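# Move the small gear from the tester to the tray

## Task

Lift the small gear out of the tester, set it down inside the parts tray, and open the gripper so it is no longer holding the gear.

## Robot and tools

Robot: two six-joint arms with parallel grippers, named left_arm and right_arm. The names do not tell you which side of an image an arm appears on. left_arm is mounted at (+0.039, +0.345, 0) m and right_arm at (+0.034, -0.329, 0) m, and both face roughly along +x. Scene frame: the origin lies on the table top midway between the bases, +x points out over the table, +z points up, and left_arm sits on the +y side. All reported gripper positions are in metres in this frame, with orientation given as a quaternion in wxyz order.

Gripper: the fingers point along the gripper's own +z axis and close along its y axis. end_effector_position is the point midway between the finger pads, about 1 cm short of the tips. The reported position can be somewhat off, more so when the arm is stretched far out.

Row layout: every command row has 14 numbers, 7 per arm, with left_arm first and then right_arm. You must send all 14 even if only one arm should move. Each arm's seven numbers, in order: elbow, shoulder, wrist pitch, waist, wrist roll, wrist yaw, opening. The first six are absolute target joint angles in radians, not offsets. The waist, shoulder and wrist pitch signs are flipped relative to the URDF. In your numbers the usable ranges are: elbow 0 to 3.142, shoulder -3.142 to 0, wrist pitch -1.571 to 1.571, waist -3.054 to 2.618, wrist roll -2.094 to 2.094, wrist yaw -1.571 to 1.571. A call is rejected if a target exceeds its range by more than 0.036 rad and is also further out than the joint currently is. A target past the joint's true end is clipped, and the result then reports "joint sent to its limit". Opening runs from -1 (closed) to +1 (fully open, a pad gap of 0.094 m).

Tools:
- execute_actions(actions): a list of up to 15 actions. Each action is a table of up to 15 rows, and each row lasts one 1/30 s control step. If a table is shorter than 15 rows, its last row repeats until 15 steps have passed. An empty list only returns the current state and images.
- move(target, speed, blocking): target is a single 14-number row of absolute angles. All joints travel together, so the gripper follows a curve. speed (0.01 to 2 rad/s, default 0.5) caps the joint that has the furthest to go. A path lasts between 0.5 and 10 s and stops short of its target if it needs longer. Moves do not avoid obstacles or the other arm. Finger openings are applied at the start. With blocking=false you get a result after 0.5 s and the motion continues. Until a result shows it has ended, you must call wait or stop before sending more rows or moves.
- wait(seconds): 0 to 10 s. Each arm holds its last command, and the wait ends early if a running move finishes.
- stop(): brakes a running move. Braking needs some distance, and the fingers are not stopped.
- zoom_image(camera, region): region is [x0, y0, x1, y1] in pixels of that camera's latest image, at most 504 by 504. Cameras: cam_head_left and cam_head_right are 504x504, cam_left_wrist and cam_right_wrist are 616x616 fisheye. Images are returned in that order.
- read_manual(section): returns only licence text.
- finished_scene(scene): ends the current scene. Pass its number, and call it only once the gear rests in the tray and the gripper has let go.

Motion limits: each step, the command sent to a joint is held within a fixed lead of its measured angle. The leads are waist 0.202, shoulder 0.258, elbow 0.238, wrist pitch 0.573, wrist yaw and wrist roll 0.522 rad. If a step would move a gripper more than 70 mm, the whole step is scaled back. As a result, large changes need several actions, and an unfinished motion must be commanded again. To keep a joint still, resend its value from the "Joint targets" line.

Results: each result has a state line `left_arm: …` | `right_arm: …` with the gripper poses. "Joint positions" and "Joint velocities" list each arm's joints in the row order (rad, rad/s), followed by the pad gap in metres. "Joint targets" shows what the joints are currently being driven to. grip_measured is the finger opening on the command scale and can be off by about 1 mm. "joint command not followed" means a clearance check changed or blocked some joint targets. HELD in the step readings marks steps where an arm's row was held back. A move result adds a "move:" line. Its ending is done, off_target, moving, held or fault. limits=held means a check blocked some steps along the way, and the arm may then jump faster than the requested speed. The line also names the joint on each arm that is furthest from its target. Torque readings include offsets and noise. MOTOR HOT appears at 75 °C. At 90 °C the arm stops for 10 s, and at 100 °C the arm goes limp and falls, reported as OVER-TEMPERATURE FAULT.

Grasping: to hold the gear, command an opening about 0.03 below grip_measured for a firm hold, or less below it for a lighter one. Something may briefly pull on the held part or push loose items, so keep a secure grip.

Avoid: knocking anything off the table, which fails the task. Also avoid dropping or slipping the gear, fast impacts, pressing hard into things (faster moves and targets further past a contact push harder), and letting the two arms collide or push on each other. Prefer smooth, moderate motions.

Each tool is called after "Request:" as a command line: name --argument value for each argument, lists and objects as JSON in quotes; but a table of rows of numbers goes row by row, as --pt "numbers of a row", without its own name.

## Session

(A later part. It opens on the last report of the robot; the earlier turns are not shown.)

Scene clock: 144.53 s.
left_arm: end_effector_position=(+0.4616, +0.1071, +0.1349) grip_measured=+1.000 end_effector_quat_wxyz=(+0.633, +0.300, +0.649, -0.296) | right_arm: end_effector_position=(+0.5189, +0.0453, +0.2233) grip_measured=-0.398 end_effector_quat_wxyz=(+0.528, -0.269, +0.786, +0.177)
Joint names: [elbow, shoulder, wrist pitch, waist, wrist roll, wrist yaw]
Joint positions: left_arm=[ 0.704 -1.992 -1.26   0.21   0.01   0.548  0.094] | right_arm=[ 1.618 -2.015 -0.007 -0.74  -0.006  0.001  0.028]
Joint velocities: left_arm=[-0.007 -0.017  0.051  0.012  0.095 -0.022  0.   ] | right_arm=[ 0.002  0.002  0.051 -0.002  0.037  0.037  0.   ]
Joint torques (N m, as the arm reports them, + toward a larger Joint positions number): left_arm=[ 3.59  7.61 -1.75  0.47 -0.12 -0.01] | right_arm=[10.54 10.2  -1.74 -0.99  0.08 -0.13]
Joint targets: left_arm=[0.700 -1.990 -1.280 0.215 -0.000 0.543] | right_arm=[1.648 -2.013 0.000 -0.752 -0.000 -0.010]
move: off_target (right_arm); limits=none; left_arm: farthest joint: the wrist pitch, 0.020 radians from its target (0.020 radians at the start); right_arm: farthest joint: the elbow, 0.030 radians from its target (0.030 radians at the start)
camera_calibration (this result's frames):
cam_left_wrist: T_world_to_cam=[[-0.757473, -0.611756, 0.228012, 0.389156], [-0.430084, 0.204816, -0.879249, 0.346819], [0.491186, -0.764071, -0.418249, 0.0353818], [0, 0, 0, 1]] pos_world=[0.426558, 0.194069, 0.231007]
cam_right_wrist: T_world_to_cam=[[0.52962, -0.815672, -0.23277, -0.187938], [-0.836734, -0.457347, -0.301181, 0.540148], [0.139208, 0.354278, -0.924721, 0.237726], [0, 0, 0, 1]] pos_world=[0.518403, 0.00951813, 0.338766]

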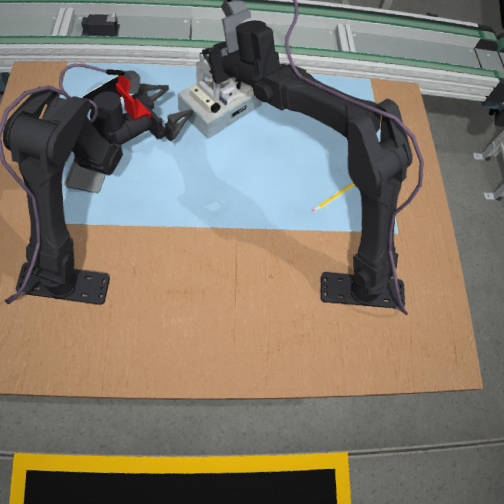

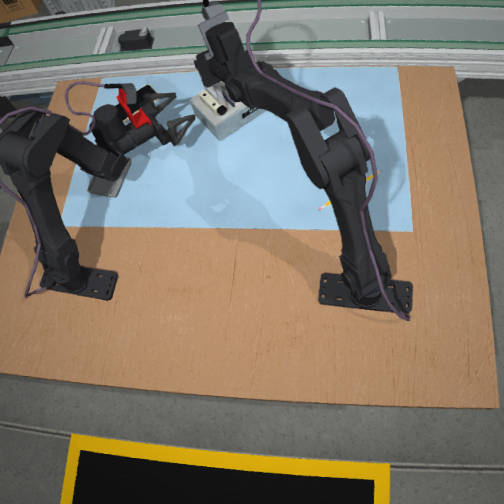

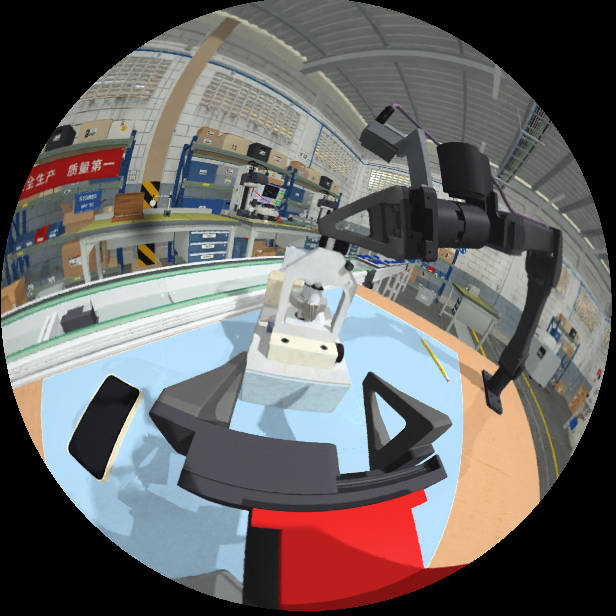

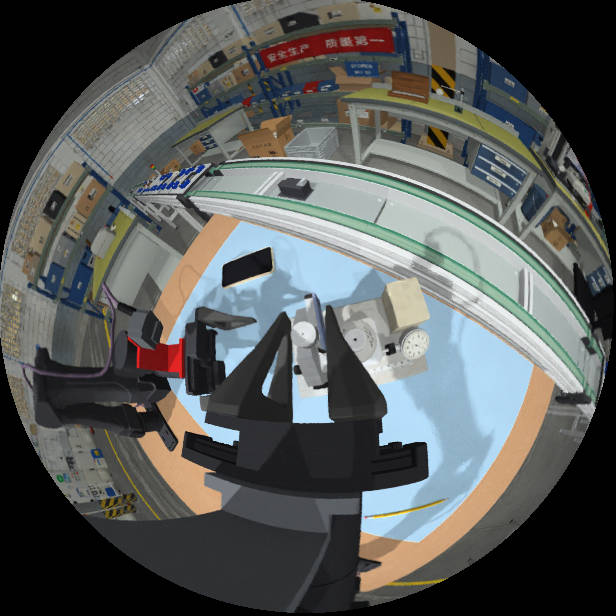

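Request:
move --target '[0.70,-1.99,-1.28,0.215,0,0.543,1,1.648,-2.013,0.0,-0.752,0,-0.01,-0.63]'

Scene clock: 147.73 s.
left_arm: end_effector_position=(+0.4616, +0.1071, +0.1349) grip_measured=+1.000 end_effector_quat_wxyz=(+0.633, +0.300, +0.649, -0.296) | right_arm: end_effector_position=(+0.5188, +0.0454, +0.2233) grip_measured=-0.628 end_effector_quat_wxyz=(+0.528, -0.269, +0.786, +0.177)
Joint names: [elbow, shoulder, wrist pitch, waist, wrist roll, wrist yaw]
Joint positions: left_arm=[ 0.704 -1.992 -1.26   0.21   0.01   0.548  0.094] | right_arm=[ 1.618 -2.015 -0.007 -0.74  -0.006  0.001  0.017]
Joint velocities: left_arm=[-0.007 -0.007  0.022  0.002 -0.066 -0.022  0.   ] | right_arm=[ 0.007 -0.007  0.007  0.007 -0.037  0.051 -0.   ]
Joint torques (N m, as the arm reports them, + toward a larger Joint positions number): left_arm=[ 3.59  7.58 -1.76  0.49 -0.13 -0.01] | right_arm=[10.6  10.33 -1.72 -0.95  0.04 -0.1 ]
Joint targets: left_arm=[0.700 -1.990 -1.280 0.215 -0.000 0.543] | right_arm=[1.648 -2.013 0.000 -0.752 0.000 -0.010]
move: off_target (right_arm); limits=none; left_arm: farthest joint: the wrist pitch, 0.020 radians from its target (0.020 radians at the start); right_arm: farthest joint: the elbow, 0.030 radians from its target (0.030 radians at the start)
camera_calibration (this result's frames):
cam_left_wrist: T_world_to_cam=[[-0.757473, -0.611756, 0.228012, 0.389156], [-0.430084, 0.204816, -0.879249, 0.346819], [0.491186, -0.764071, -0.418249, 0.0353818], [0, 0, 0, 1]] pos_world=[0.426558, 0.194069, 0.231007]
cam_right_wrist: T_world_to_cam=[[0.529887, -0.815458, -0.232911, -0.187989], [-0.836599, -0.457608, -0.301159, 0.540076], [0.139001, 0.354433, -0.924692, 0.237807], [0, 0, 0, 1]] pos_world=[0.518385, 0.00955863, 0.338762]

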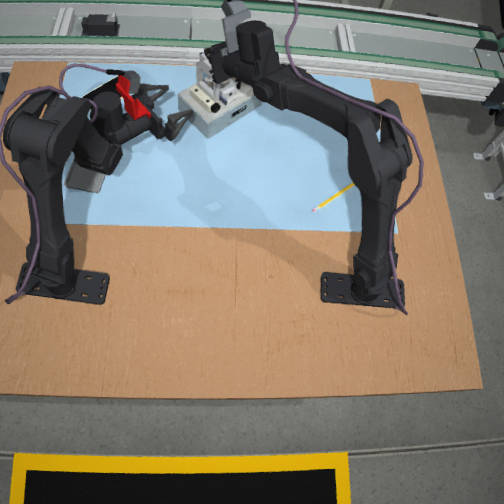

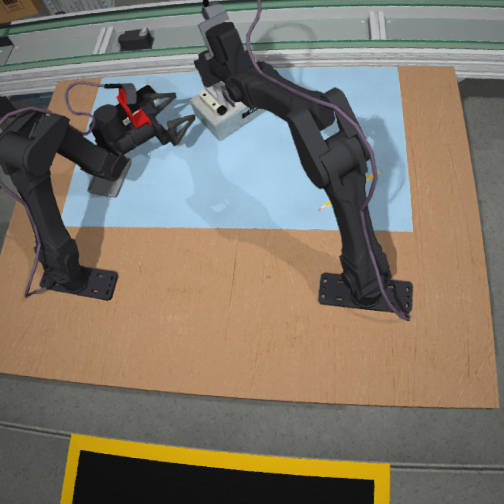

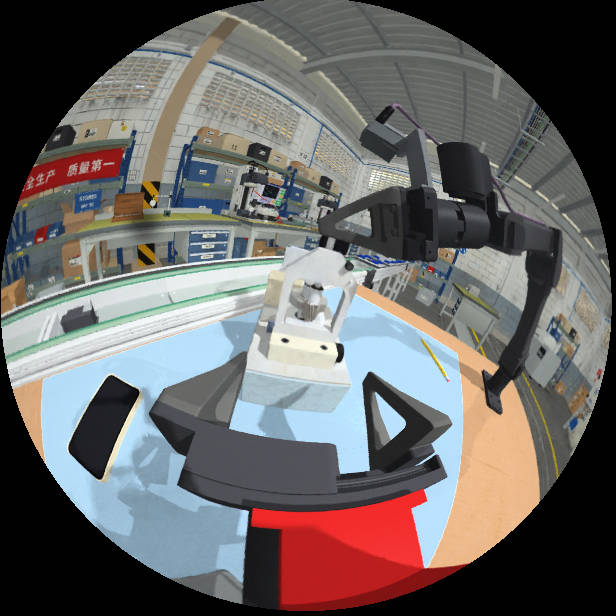

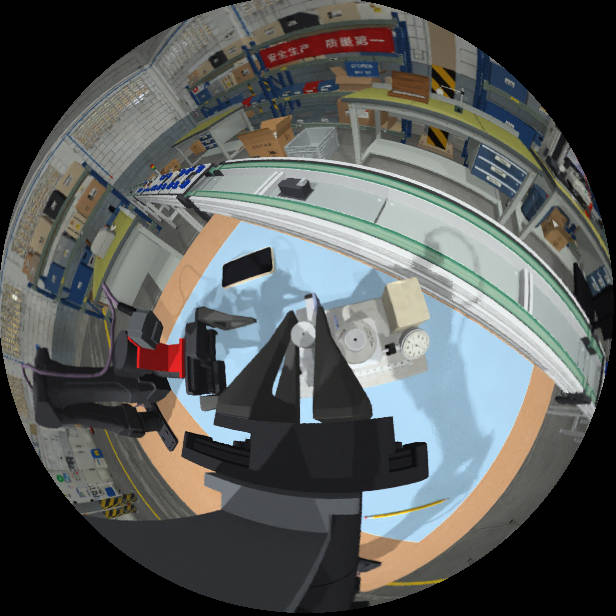

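Request:
zoom_image --camera "cam_right_wrist" --region '[250, 270, 370, 390]'

Request:
zoom_image --camera "cam_left_wrist" --region '[280, 190, 400, 310]'

Region (250, 270, 370, 390) of cam_right_wrist's 616x616 image, scaled by 4.200, with more detail than that image has.

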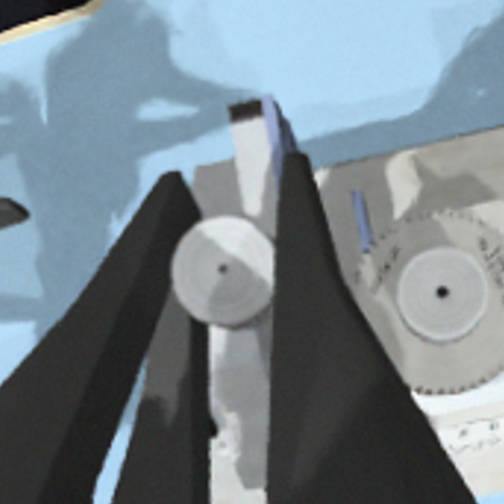

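Region (280, 190, 400, 310) of cam_left_wrist's 616x616 image, scaled by 4.200, with more detail than that image has.

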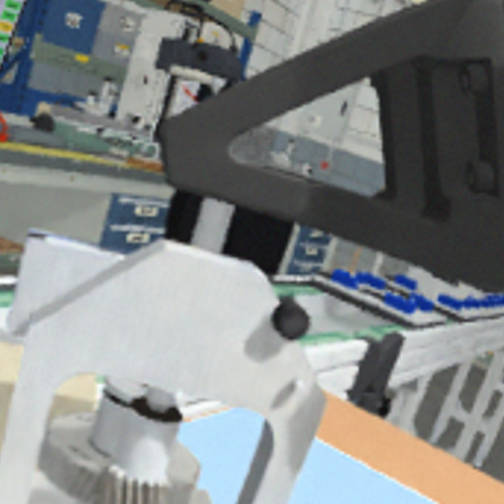

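Request:
move --target '[0.70,-1.99,-1.28,0.215,0,0.543,1,1.648,-2.013,0.0,-0.756,0,-0.01,-0.72]'

Request:
zoom_image --camera "cam_right_wrist" --region '[250, 270, 370, 390]'

Scene clock: 157.47 s.
left_arm: end_effector_position=(+0.4616, +0.1071, +0.1349) grip_measured=+1.000 end_effector_quat_wxyz=(+0.633, +0.300, +0.649, -0.296) | right_arm: end_effector_position=(+0.5184, +0.0460, +0.2233) grip_measured=-0.706 end_effector_quat_wxyz=(+0.527, -0.270, +0.785, +0.179)
Joint names: [elbow, shoulder, wrist pitch, waist, wrist roll, wrist yaw]
Joint positions: left_arm=[ 0.704 -1.992 -1.26   0.21   0.01   0.548  0.094] | right_arm=[ 1.618 -2.015 -0.007 -0.741 -0.006 -0.002  0.014]
Joint velocities: left_arm=[-0.012 -0.007 -0.022 -0.002 -0.051 -0.022  0.   ] | right_arm=[ 0.007  0.007  0.022  0.002 -0.007  0.037  0.   ]
Joint torques (N m, as the arm reports them, + toward a larger Joint positions number): left_arm=[ 3.58  7.64 -1.75  0.48 -0.13 -0.01] | right_arm=[10.64 10.3  -1.74 -1.09  0.05 -0.11]
Joint targets: left_arm=[0.700 -1.990 -1.280 0.215 -0.000 0.543] | right_arm=[1.648 -2.013 0.000 -0.756 -0.000 -0.010]
move: off_target (right_arm); limits=none; left_arm: farthest joint: the wrist pitch, 0.020 radians from its target (0.020 radians at the start); right_arm: farthest joint: the elbow, 0.030 radians from its target (0.030 radians at the start)
camera_calibration (this result's frames):
cam_left_wrist: T_world_to_cam=[[-0.757473, -0.611756, 0.228012, 0.389156], [-0.430084, 0.204816, -0.879249, 0.346819], [0.491186, -0.764071, -0.418249, 0.0353818], [0, 0, 0, 1]] pos_world=[0.426558, 0.194069, 0.231007]
cam_right_wrist: T_world_to_cam=[[0.532332, -0.813542, -0.234035, -0.18834], [-0.835342, -0.46001, -0.30099, 0.539381], [0.137209, 0.355726, -0.924463, 0.238473], [0, 0, 0, 1]] pos_world=[0.518107, 0.0100671, 0.338729]

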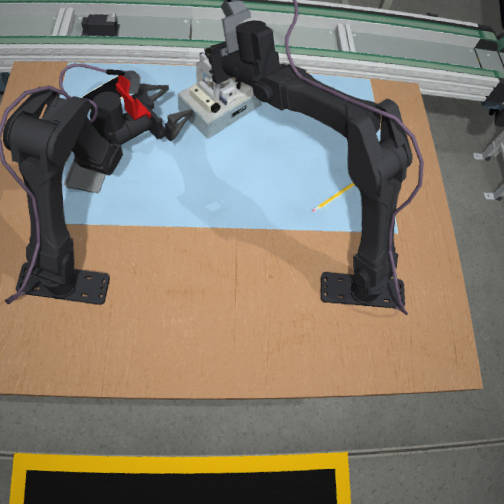

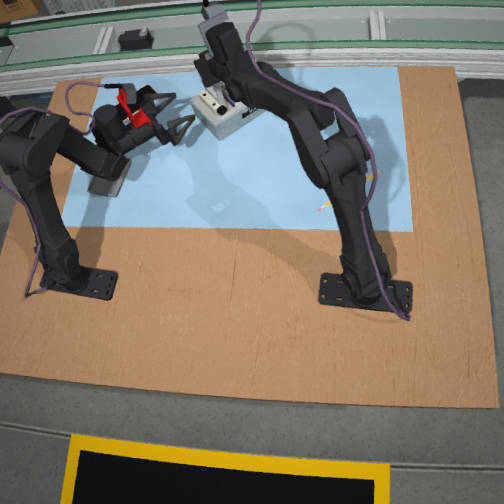

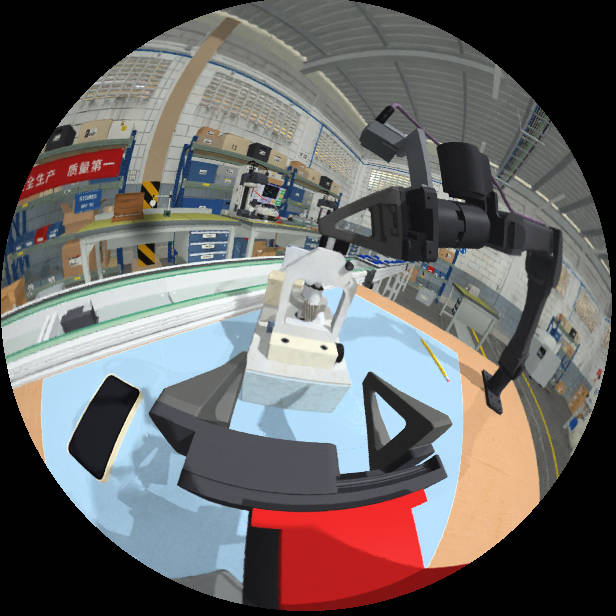

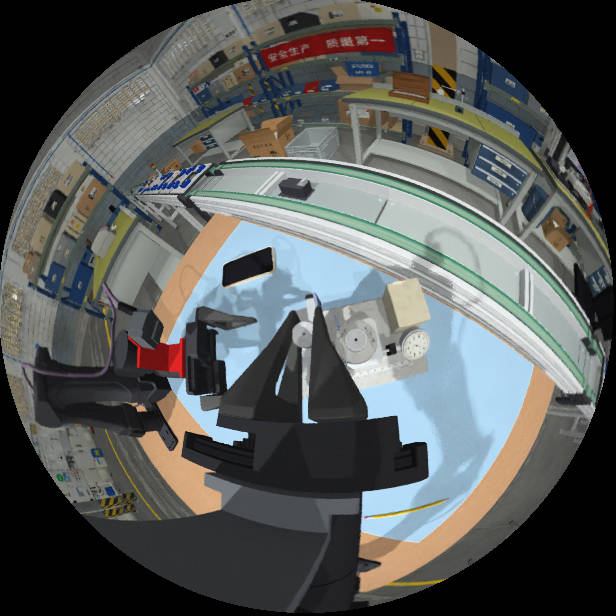

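Region (250, 270, 370, 390) of cam_right_wrist's 616x616 image, scaled by 4.200, with more detail than that image has.

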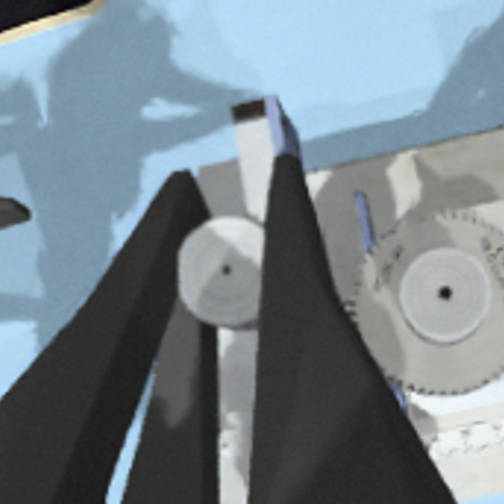

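Request:
move --target '[0.70,-1.99,-1.28,0.215,0,0.543,1,1.662,-1.985,0.0,-0.748,0,-0.01,-0.74]' --speed 0.03

Request:
zoom_image --camera "cam_left_wrist" --region '[260, 200, 390, 340]'

Scene clock: 166.27 s.
left_arm: end_effector_position=(+0.4616, +0.1071, +0.1349) grip_measured=+1.000 end_effector_quat_wxyz=(+0.633, +0.300, +0.649, -0.296) | right_arm: end_effector_position=(+0.5184, +0.0460, +0.2245) grip_measured=-0.718 end_effector_quat_wxyz=(+0.526, -0.271, +0.786, +0.178)
Joint names: [elbow, shoulder, wrist pitch, waist, wrist roll, wrist yaw]
Joint positions: left_arm=[ 0.704 -1.992 -1.26   0.21   0.01   0.548  0.094] | right_arm=[ 1.626 -2.015  0.004 -0.741 -0.006 -0.002  0.013]
Joint velocities: left_arm=[-0.007  0.002  0.022  0.007 -0.051 -0.066  0.   ] | right_arm=[-0.012 -0.017 -0.022  0.002  0.022 -0.022 -0.001]
Joint torques (N m, as the arm reports them, + toward a larger Joint positions number): left_arm=[ 3.61  7.6  -1.75  0.51 -0.12  0.  ] | right_arm=[11.14 12.36 -1.84 -0.5   0.05 -0.08]
Joint targets: left_arm=[0.700 -1.990 -1.280 0.215 0.000 0.543] | right_arm=[1.662 -1.985 0.000 -0.748 -0.000 -0.010]
move: off_target (right_arm); limits=none; left_arm: farthest joint: the wrist pitch, 0.020 radians from its target (0.020 radians at the start); right_arm: farthest joint: the elbow, 0.036 radians from its target (0.044 radians at the start)
camera_calibration (this result's frames):
cam_left_wrist: T_world_to_cam=[[-0.757473, -0.611756, 0.228012, 0.389156], [-0.430084, 0.204816, -0.879249, 0.346819], [0.491186, -0.764071, -0.418249, 0.0353818], [0, 0, 0, 1]] pos_world=[0.426558, 0.194069, 0.231007]
cam_right_wrist: T_world_to_cam=[[0.531766, -0.813977, -0.233807, -0.187797], [-0.836067, -0.460567, -0.298112, 0.5395], [0.134972, 0.354004, -0.925453, 0.241043], [0, 0, 0, 1]] pos_world=[0.518388, 0.0102835, 0.339997]

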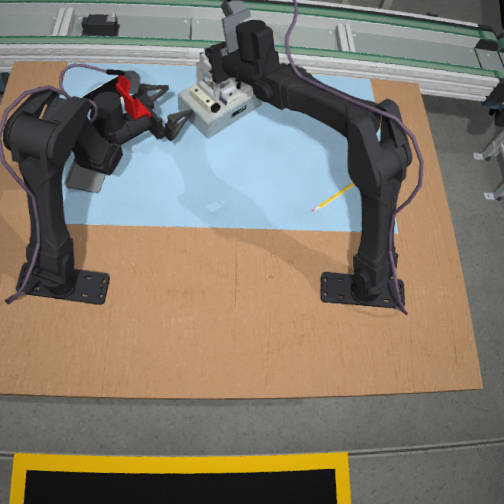

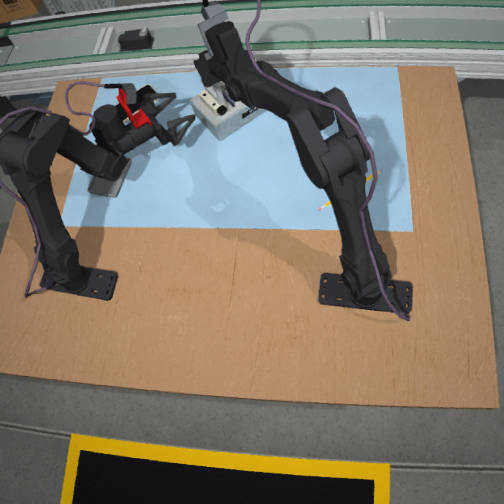

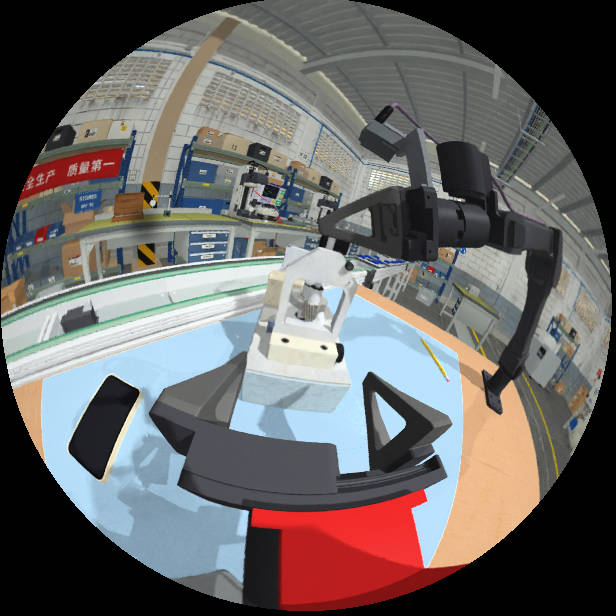

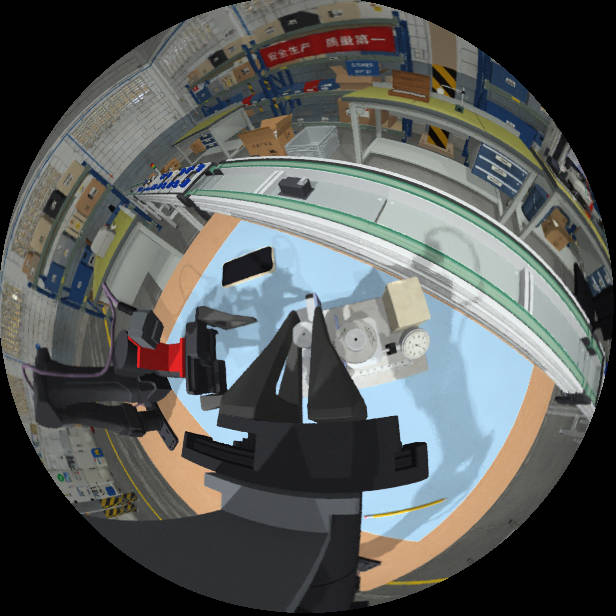

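Region (260, 200, 390, 340) of cam_left_wrist's 616x616 image, scaled by 3.600, with more detail than that image has; it fills the left 468 columns of this view, and the rest is white.

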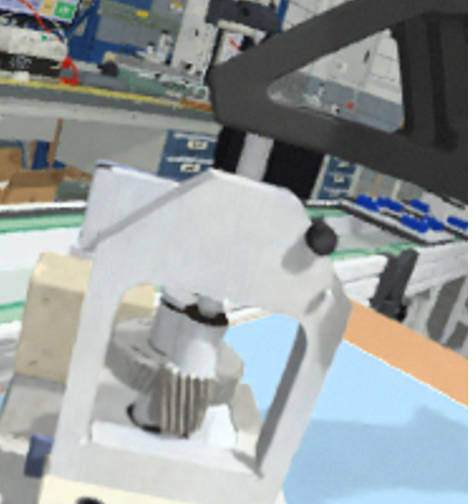

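Request:
move --target '[0.70,-1.99,-1.28,0.215,0,0.543,1,1.70,-1.945,-0.07,-0.748,0,-0.01,-0.75]' --speed 0.05

Request:
zoom_image --camera "cam_left_wrist" --region '[260, 200, 390, 340]'

Scene clock: 172.70 s.
left_arm: end_effector_position=(+0.4616, +0.1071, +0.1349) grip_measured=+1.000 end_effector_quat_wxyz=(+0.633, +0.300, +0.649, -0.296) | right_arm: end_effector_position=(+0.5187, +0.0462, +0.2261) grip_measured=-0.718 end_effector_quat_wxyz=(+0.524, -0.271, +0.788, +0.177)
Joint names: [elbow, shoulder, wrist pitch, waist, wrist roll, wrist yaw]
Joint positions: left_arm=[ 0.704 -1.992 -1.26   0.21   0.01   0.548  0.094] | right_arm=[ 1.64  -2.017  0.022 -0.741 -0.006 -0.002  0.013]
Joint velocities: left_arm=[ 0.007 -0.002  0.022  0.002 -0.007 -0.007  0.   ] | right_arm=[ 0.002  0.007 -0.022 -0.012 -0.095 -0.022 -0.001]
Joint torques (N m, as the arm reports them, + toward a larger Joint positions number): left_arm=[ 3.6   7.62 -1.75  0.47 -0.13 -0.01] | right_arm=[12.92 15.21 -2.64 -0.48  0.04 -0.08]
Joint targets: left_arm=[0.700 -1.990 -1.280 0.215 -0.000 0.543] | right_arm=[1.695 -1.951 -0.062 -0.747 -0.000 -0.009]
move: off_target (right_arm); limits=none; left_arm: farthest joint: the wrist pitch, 0.020 radians from its target (0.020 radians at the start); right_arm: farthest joint: the wrist pitch, 0.092 radians from its target (0.074 radians at the start)
camera_calibration (this result's frames):
cam_left_wrist: T_world_to_cam=[[-0.757473, -0.611756, 0.228012, 0.389156], [-0.430084, 0.204816, -0.879249, 0.346819], [0.491186, -0.764071, -0.418249, 0.0353818], [0, 0, 0, 1]] pos_world=[0.426558, 0.194069, 0.231007]
cam_right_wrist: T_world_to_cam=[[0.530707, -0.814792, -0.233374, -0.186903], [-0.837406, -0.461598, -0.292708, 0.539837], [0.130772, 0.350771, -0.927285, 0.245165], [0, 0, 0, 1]] pos_world=[0.519194, 0.0109037, 0.341734]

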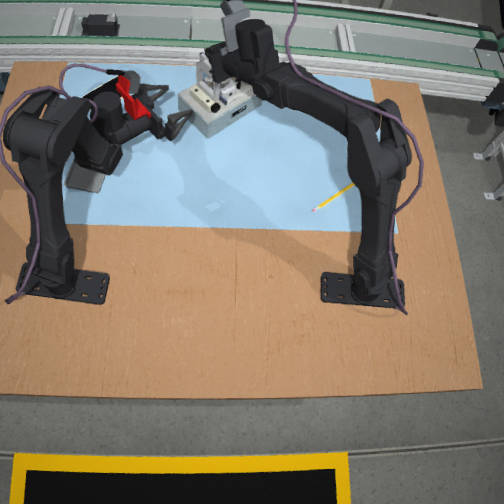

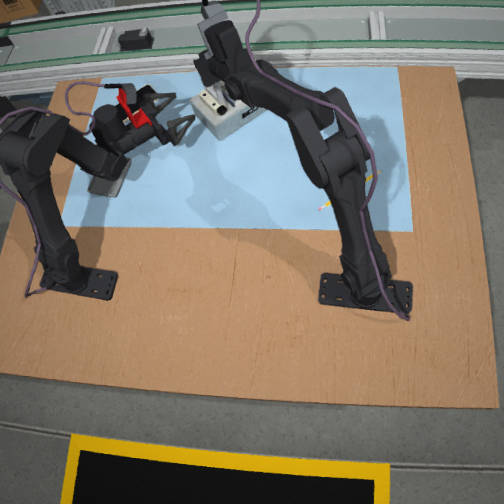

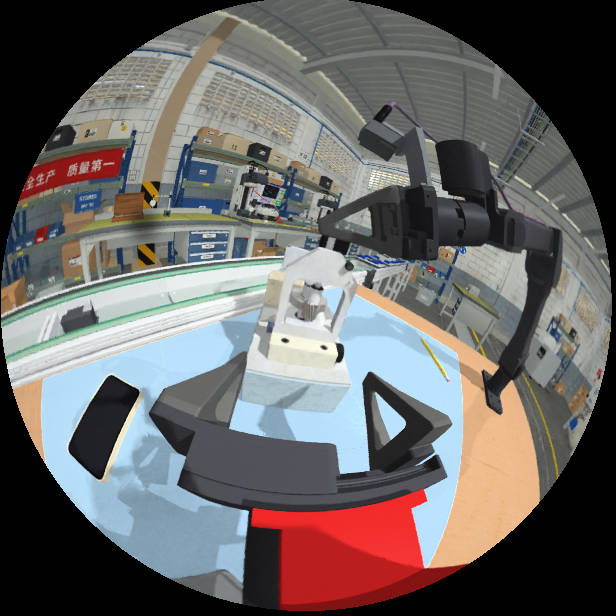

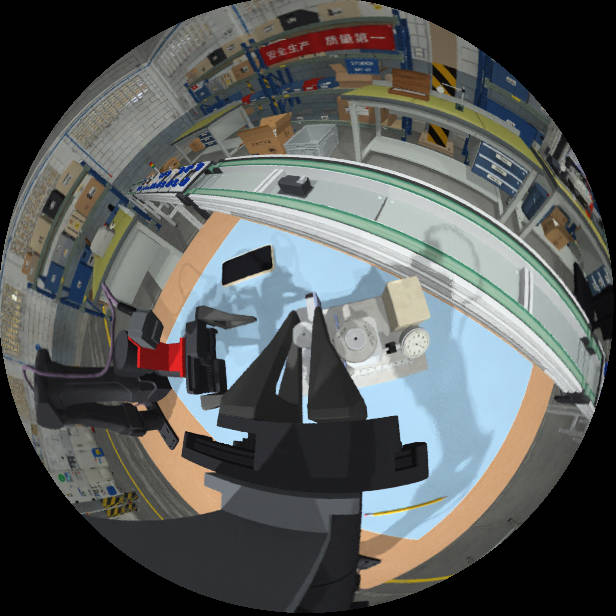

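Region (260, 200, 390, 340) of cam_left_wrist's 616x616 image, scaled by 3.600, with more detail than that image has; it fills the left 468 columns of this view, and the rest is white.

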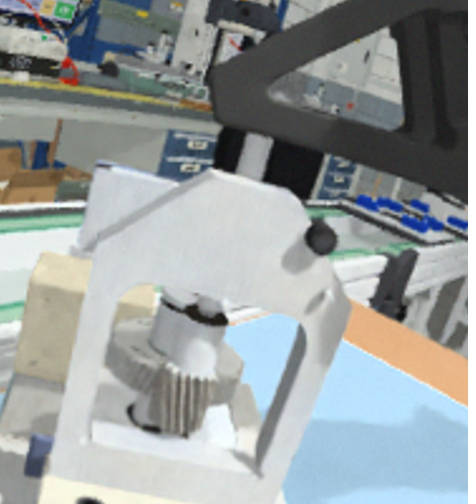

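Request:
move --target '[0.70,-1.99,-1.28,0.215,0,0.543,1,1.66,-2.01,0.0,-0.745,0,-0.01,-0.75]' --speed 0.1

Request:
move --target '[0.70,-1.99,-1.28,0.215,0,0.543,1,1.66,-2.01,0.0,-0.745,0,-0.01,-0.2]'

Request:
move --target '[0.70,-1.99,-1.28,0.215,0,0.543,1,1.70,-1.95,0.0,-0.745,0,-0.01,-0.2]' --speed 0.2

Request:
move --target '[0.70,-1.99,-1.28,0.215,0,0.543,1,1.75,-2.0,0.0,-0.55,0,-0.01,1]' --speed 0.4

Scene clock: 192.40 s.
left_arm: end_effector_position=(+0.4616, +0.1071, +0.1349) grip_measured=+1.000 end_effector_quat_wxyz=(+0.633, +0.300, +0.649, -0.296) | right_arm: end_effector_position=(+0.5185, +0.0461, +0.2236) grip_measured=-0.718 end_effector_quat_wxyz=(+0.521, -0.272, +0.789, +0.177)
Joint names: [elbow, shoulder, wrist pitch, waist, wrist roll, wrist yaw]
Joint positions: left_arm=[ 0.704 -1.992 -1.26   0.21   0.01   0.548  0.094] | right_arm=[ 1.639 -2.019  0.025 -0.741 -0.006 -0.002  0.013]
Joint velocities: left_arm=[-0.012  0.012  0.007 -0.007 -0.037 -0.066  0.   ] | right_arm=[-0.017  0.017 -0.022 -0.002 -0.066  0.007  0.   ]
Joint torques (N m, as the arm reports them, + toward a larger Joint positions number): left_arm=[ 3.58  7.6  -1.75  0.49 -0.13 -0.01] | right_arm=[ 9.81 10.87 -2.04 -0.39  0.07 -0.08]
Joint targets: left_arm=[0.700 -1.990 -1.280 0.215 0.000 0.543] | right_arm=[1.660 -2.010 -0.000 -0.745 0.000 -0.010]
move: off_target (right_arm); limits=none; left_arm: farthest joint: the wrist pitch, 0.020 radians from its target (0.020 radians at the start); right_arm: farthest joint: the wrist pitch, 0.025 radians from its target (0.022 radians at the start)
camera_calibration (this result's frames):
cam_left_wrist: T_world_to_cam=[[-0.757473, -0.611756, 0.228012, 0.389156], [-0.430084, 0.204816, -0.879249, 0.346819], [0.491186, -0.764071, -0.418249, 0.0353818], [0, 0, 0, 1]] pos_world=[0.426558, 0.194069, 0.231007]
cam_right_wrist: T_world_to_cam=[[0.529579, -0.81566, -0.232903, -0.186984], [-0.838808, -0.462677, -0.286934, 0.538428], [0.126282, 0.347316, -0.929207, 0.245803], [0, 0, 0, 1]] pos_world=[0.51962, 0.0112317, 0.339346]

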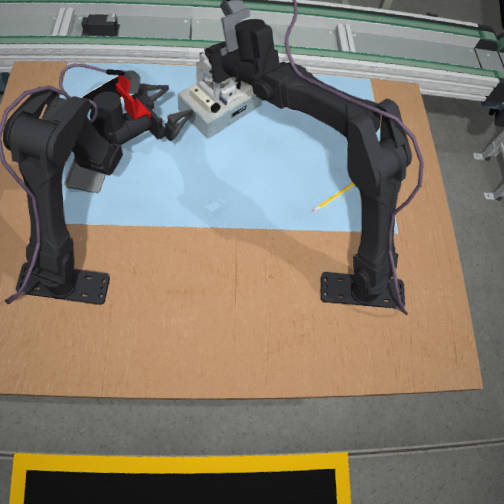

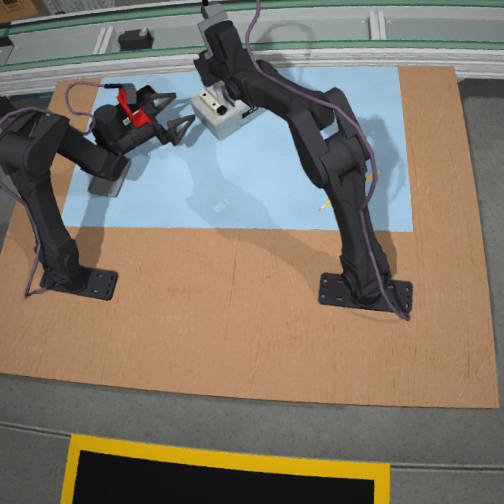

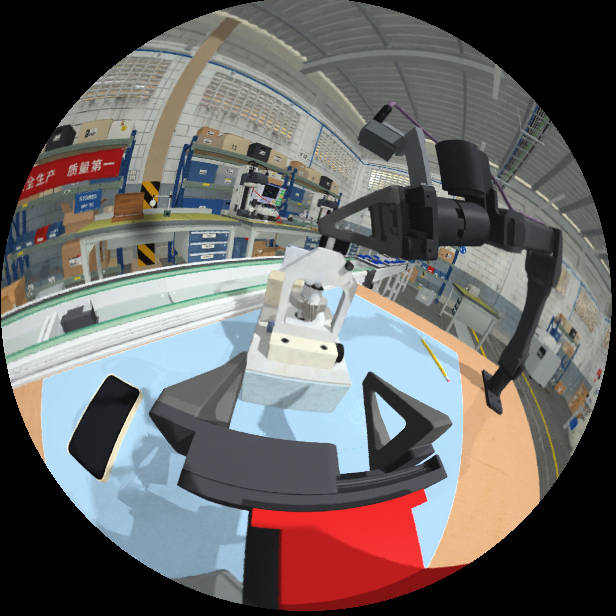

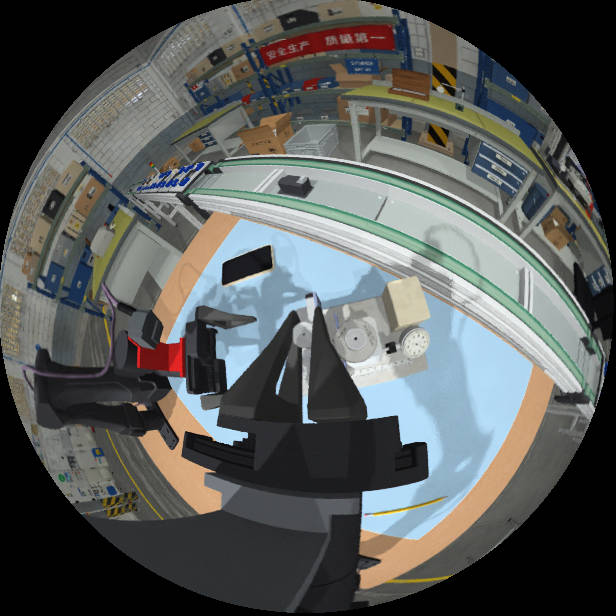

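Scene clock: 193.10 s.
left_arm: end_effector_position=(+0.4616, +0.1071, +0.1349) grip_measured=+1.000 end_effector_quat_wxyz=(+0.633, +0.300, +0.649, -0.296) | right_arm: end_effector_position=(+0.5187, +0.0462, +0.2240) grip_measured=-0.202 end_effector_quat_wxyz=(+0.522, -0.272, +0.789, +0.177)
Joint names: [elbow, shoulder, wrist pitch, waist, wrist roll, wrist yaw]
Joint positions: left_arm=[ 0.704 -1.992 -1.26   0.21   0.01   0.548  0.094] | right_arm=[ 1.639 -2.019  0.023 -0.741 -0.006 -0.002  0.037]
Joint velocities: left_arm=[-0.012 -0.007  0.022 -0.007 -0.007 -0.037  0.   ] | right_arm=[ 0.007  0.007 -0.022  0.012 -0.066  0.022 -0.   ]
Joint torques (N m, as the arm reports them, + toward a larger Joint positions number): left_arm=[ 3.62  7.6  -1.75  0.48 -0.13 -0.01] | right_arm=[ 9.79 10.81 -1.99 -0.37  0.06 -0.13]
Joint targets: left_arm=[0.700 -1.990 -1.280 0.215 -0.000 0.543] | right_arm=[1.660 -2.010 0.000 -0.745 -0.000 -0.010]
move: off_target (right_arm); limits=none; left_arm: farthest joint: the wrist pitch, 0.020 radians from its target (0.020 radians at the start); right_arm: farthest joint: the wrist pitch, 0.023 radians from its target (0.025 radians at the start)
camera_calibration (this result's frames):
cam_left_wrist: T_world_to_cam=[[-0.757473, -0.611756, 0.228012, 0.389156], [-0.430084, 0.204816, -0.879249, 0.346819], [0.491186, -0.764071, -0.418249, 0.0353818], [0, 0, 0, 1]] pos_world=[0.426558, 0.194069, 0.231007]
cam_right_wrist: T_world_to_cam=[[0.529931, -0.815389, -0.233051, -0.18703], [-0.838373, -0.462342, -0.28874, 0.538893], [0.127686, 0.348396, -0.92861, 0.245238], [0, 0, 0, 1]] pos_world=[0.519593, 0.0112109, 0.339743]

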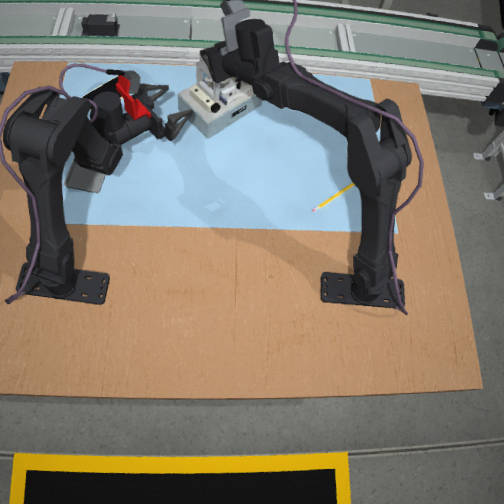

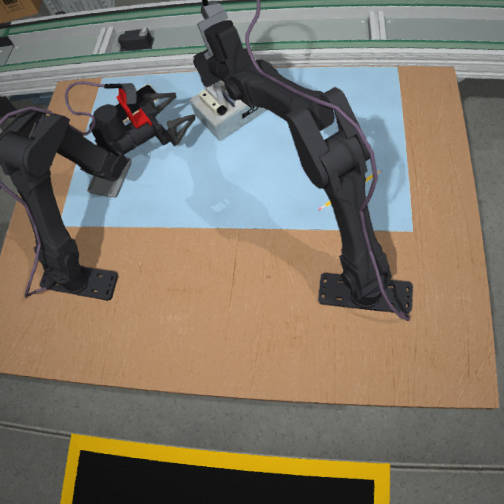

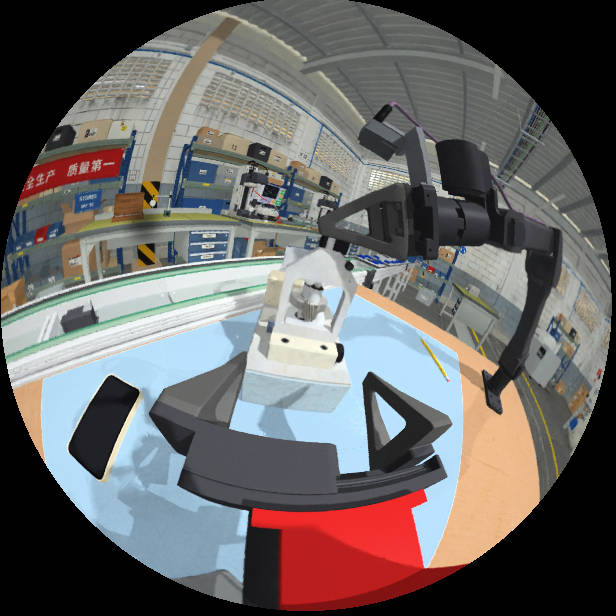

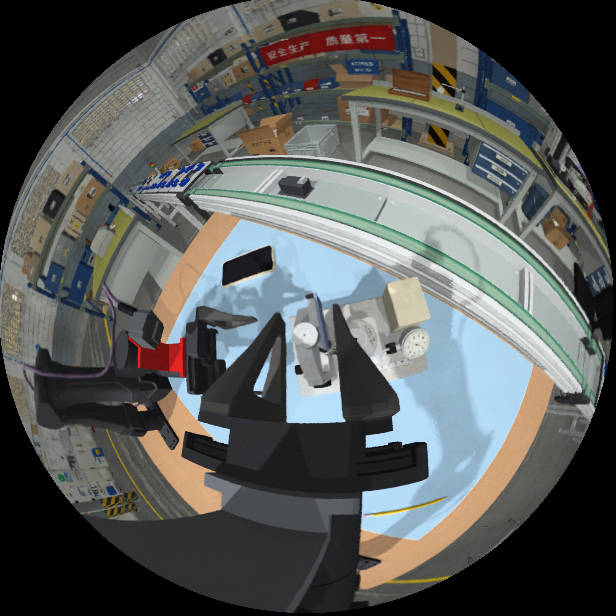

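Scene clock: 194.03 s.
left_arm: end_effector_position=(+0.4616, +0.1071, +0.1349) grip_measured=+1.000 end_effector_quat_wxyz=(+0.633, +0.300, +0.649, -0.296) | right_arm: end_effector_position=(+0.5183, +0.0459, +0.2719) grip_measured=-0.202 end_effector_quat_wxyz=(+0.559, -0.263, +0.763, +0.189)
Joint names: [elbow, shoulder, wrist pitch, waist, wrist roll, wrist yaw]
Joint positions: left_arm=[ 0.704 -1.992 -1.26   0.21   0.01   0.548  0.094] | right_arm=[ 1.678 -1.974  0.012 -0.741 -0.006 -0.002  0.037]
Joint velocities: left_arm=[-0.002 -0.002 -0.022 -0.002 -0.081 -0.007  0.   ] | right_arm=[-0.002 -0.002  0.022  0.007 -0.037  0.037  0.   ]
Joint torques (N m, as the arm reports them, + toward a larger Joint positions number): left_arm=[ 3.59  7.63 -1.75  0.5  -0.12 -0.01] | right_arm=[ 9.92 11.73 -1.96 -0.41  0.06 -0.07]
Joint targets: left_arm=[0.700 -1.990 -1.280 0.215 0.000 0.543] | right_arm=[1.700 -1.950 0.000 -0.745 0.000 -0.010]
move: off_target (right_arm); limits=none; left_arm: farthest joint: the wrist pitch, 0.020 radians from its target (0.020 radians at the start); right_arm: farthest joint: the shoulder, 0.024 radians from its target (0.069 radians at the start)
camera_calibration (this result's frames):
cam_left_wrist: T_world_to_cam=[[-0.757473, -0.611756, 0.228012, 0.389156], [-0.430084, 0.204816, -0.879249, 0.346819], [0.491186, -0.764071, -0.418249, 0.0353818], [0, 0, 0, 1]] pos_world=[0.426558, 0.194069, 0.231007]
cam_right_wrist: T_world_to_cam=[[0.547724, -0.801695, -0.239339, -0.184029], [-0.81329, -0.443037, -0.377196, 0.56249], [0.19636, 0.401252, -0.894673, 0.242659], [0, 0, 0, 1]] pos_world=[0.510616, 0.00430219, 0.385224]

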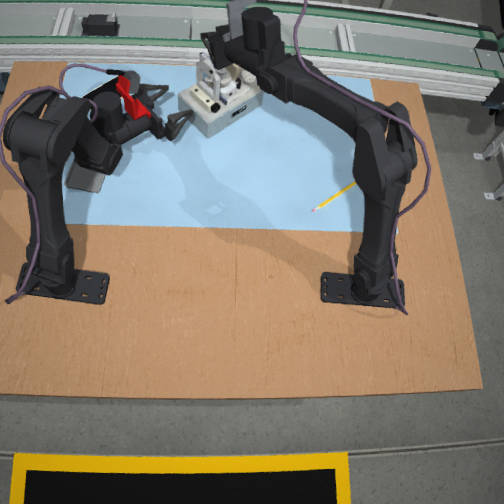

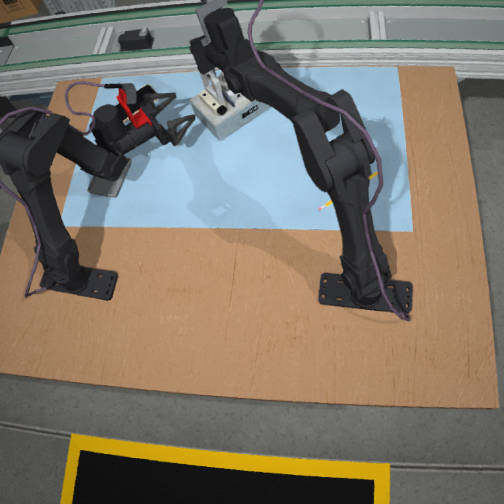

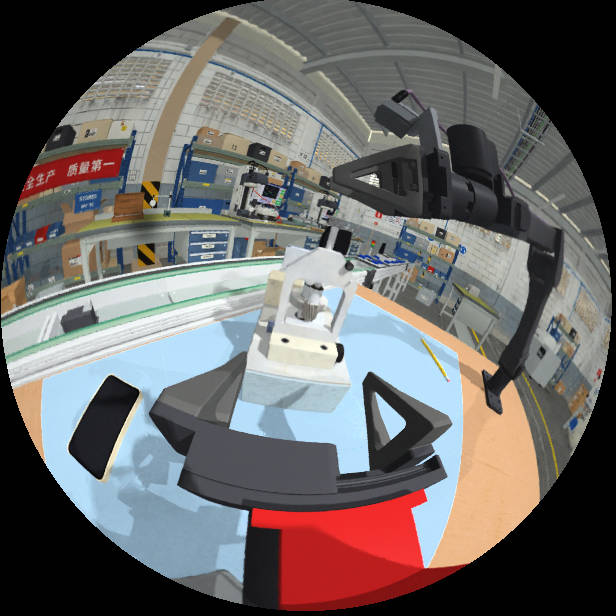

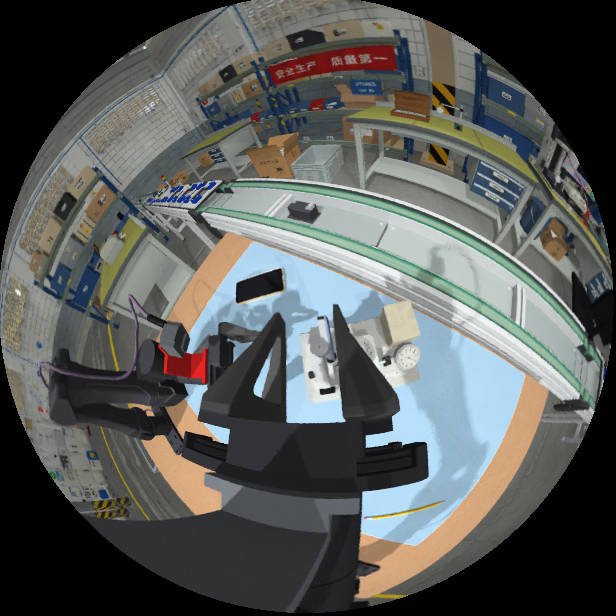

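Scene clock: 194.90 s.
left_arm: end_effector_position=(+0.4616, +0.1071, +0.1349) grip_measured=+1.000 end_effector_quat_wxyz=(+0.633, +0.300, +0.649, -0.296) | right_arm: end_effector_position=(+0.5883, -0.0507, +0.2792) grip_measured=+1.000 end_effector_quat_wxyz=(+0.583, -0.187, +0.779, +0.137)
Joint names: [elbow, shoulder, wrist pitch, waist, wrist roll, wrist yaw]
Joint positions: left_arm=[ 0.704 -1.992 -1.26   0.21   0.01   0.548  0.094] | right_arm=[ 1.724 -1.999  0.012 -0.547 -0.005 -0.003  0.094]
Joint velocities: left_arm=[ 0.012 -0.002  0.007  0.002 -0.095 -0.066  0.   ] | right_arm=[ 0.002  0.007 -0.037  0.002 -0.007  0.007  0.   ]
Joint torques (N m, as the arm reports them, + toward a larger Joint positions number): left_arm=[ 3.61  7.6  -1.76  0.48 -0.13  0.  ] | right_arm=[10.38 10.04 -1.92 -0.11  0.07 -0.1 ]
Joint targets: left_arm=[0.700 -1.990 -1.280 0.215 0.000 0.543] | right_arm=[1.750 -2.000 0.000 -0.550 -0.000 -0.010]
move: off_target (right_arm); limits=none; left_arm: farthest joint: the wrist pitch, 0.020 radians from its target (0.020 radians at the start); right_arm: farthest joint: the elbow, 0.026 radians from its target (0.072 radians at the start)
camera_calibration (this result's frames):
cam_left_wrist: T_world_to_cam=[[-0.757473, -0.611756, 0.228012, 0.389156], [-0.430084, 0.204816, -0.879249, 0.346819], [0.491186, -0.764071, -0.418249, 0.0353818], [0, 0, 0, 1]] pos_world=[0.426558, 0.194069, 0.231007]
cam_right_wrist: T_world_to_cam=[[0.388229, -0.889474, -0.24107, -0.208241], [-0.876243, -0.275261, -0.395511, 0.62994], [0.28544, 0.364785, -0.88626, 0.217554], [0, 0, 0, 1]] pos_world=[0.570727, -0.0911882, 0.391757]

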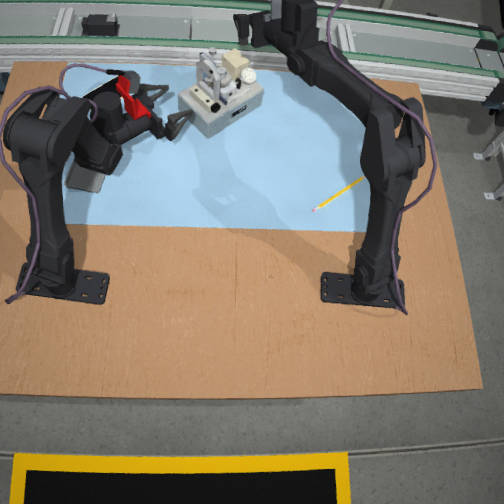

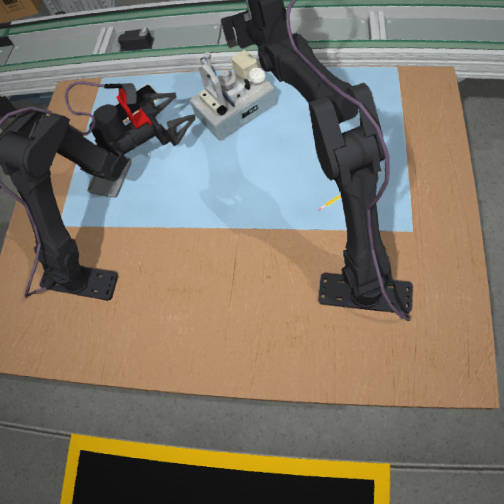

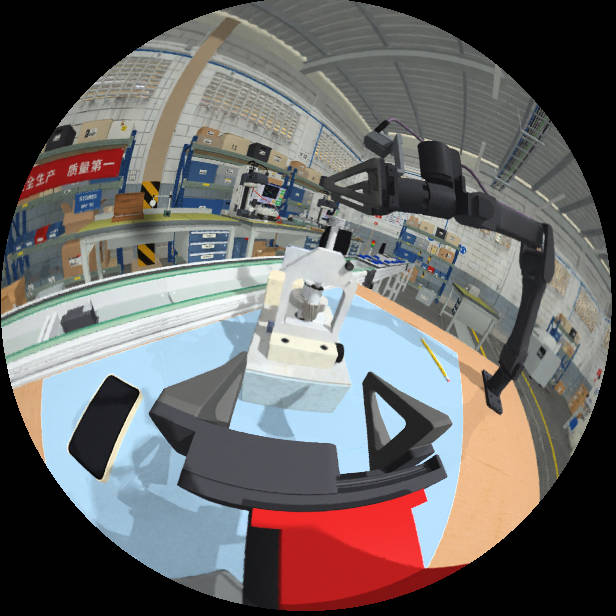

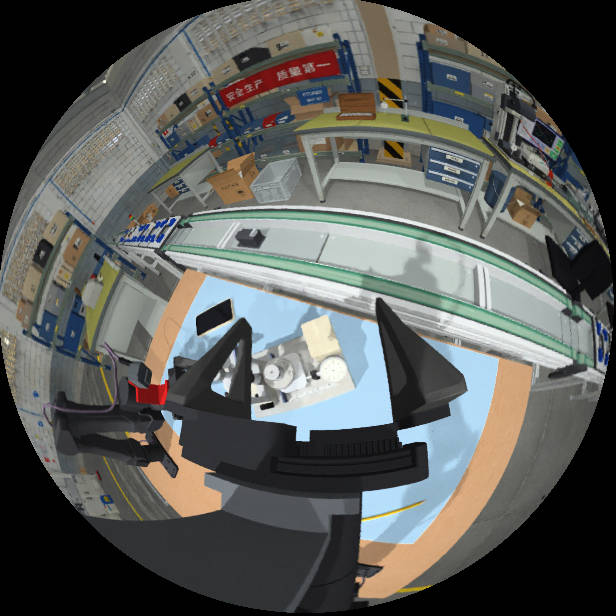

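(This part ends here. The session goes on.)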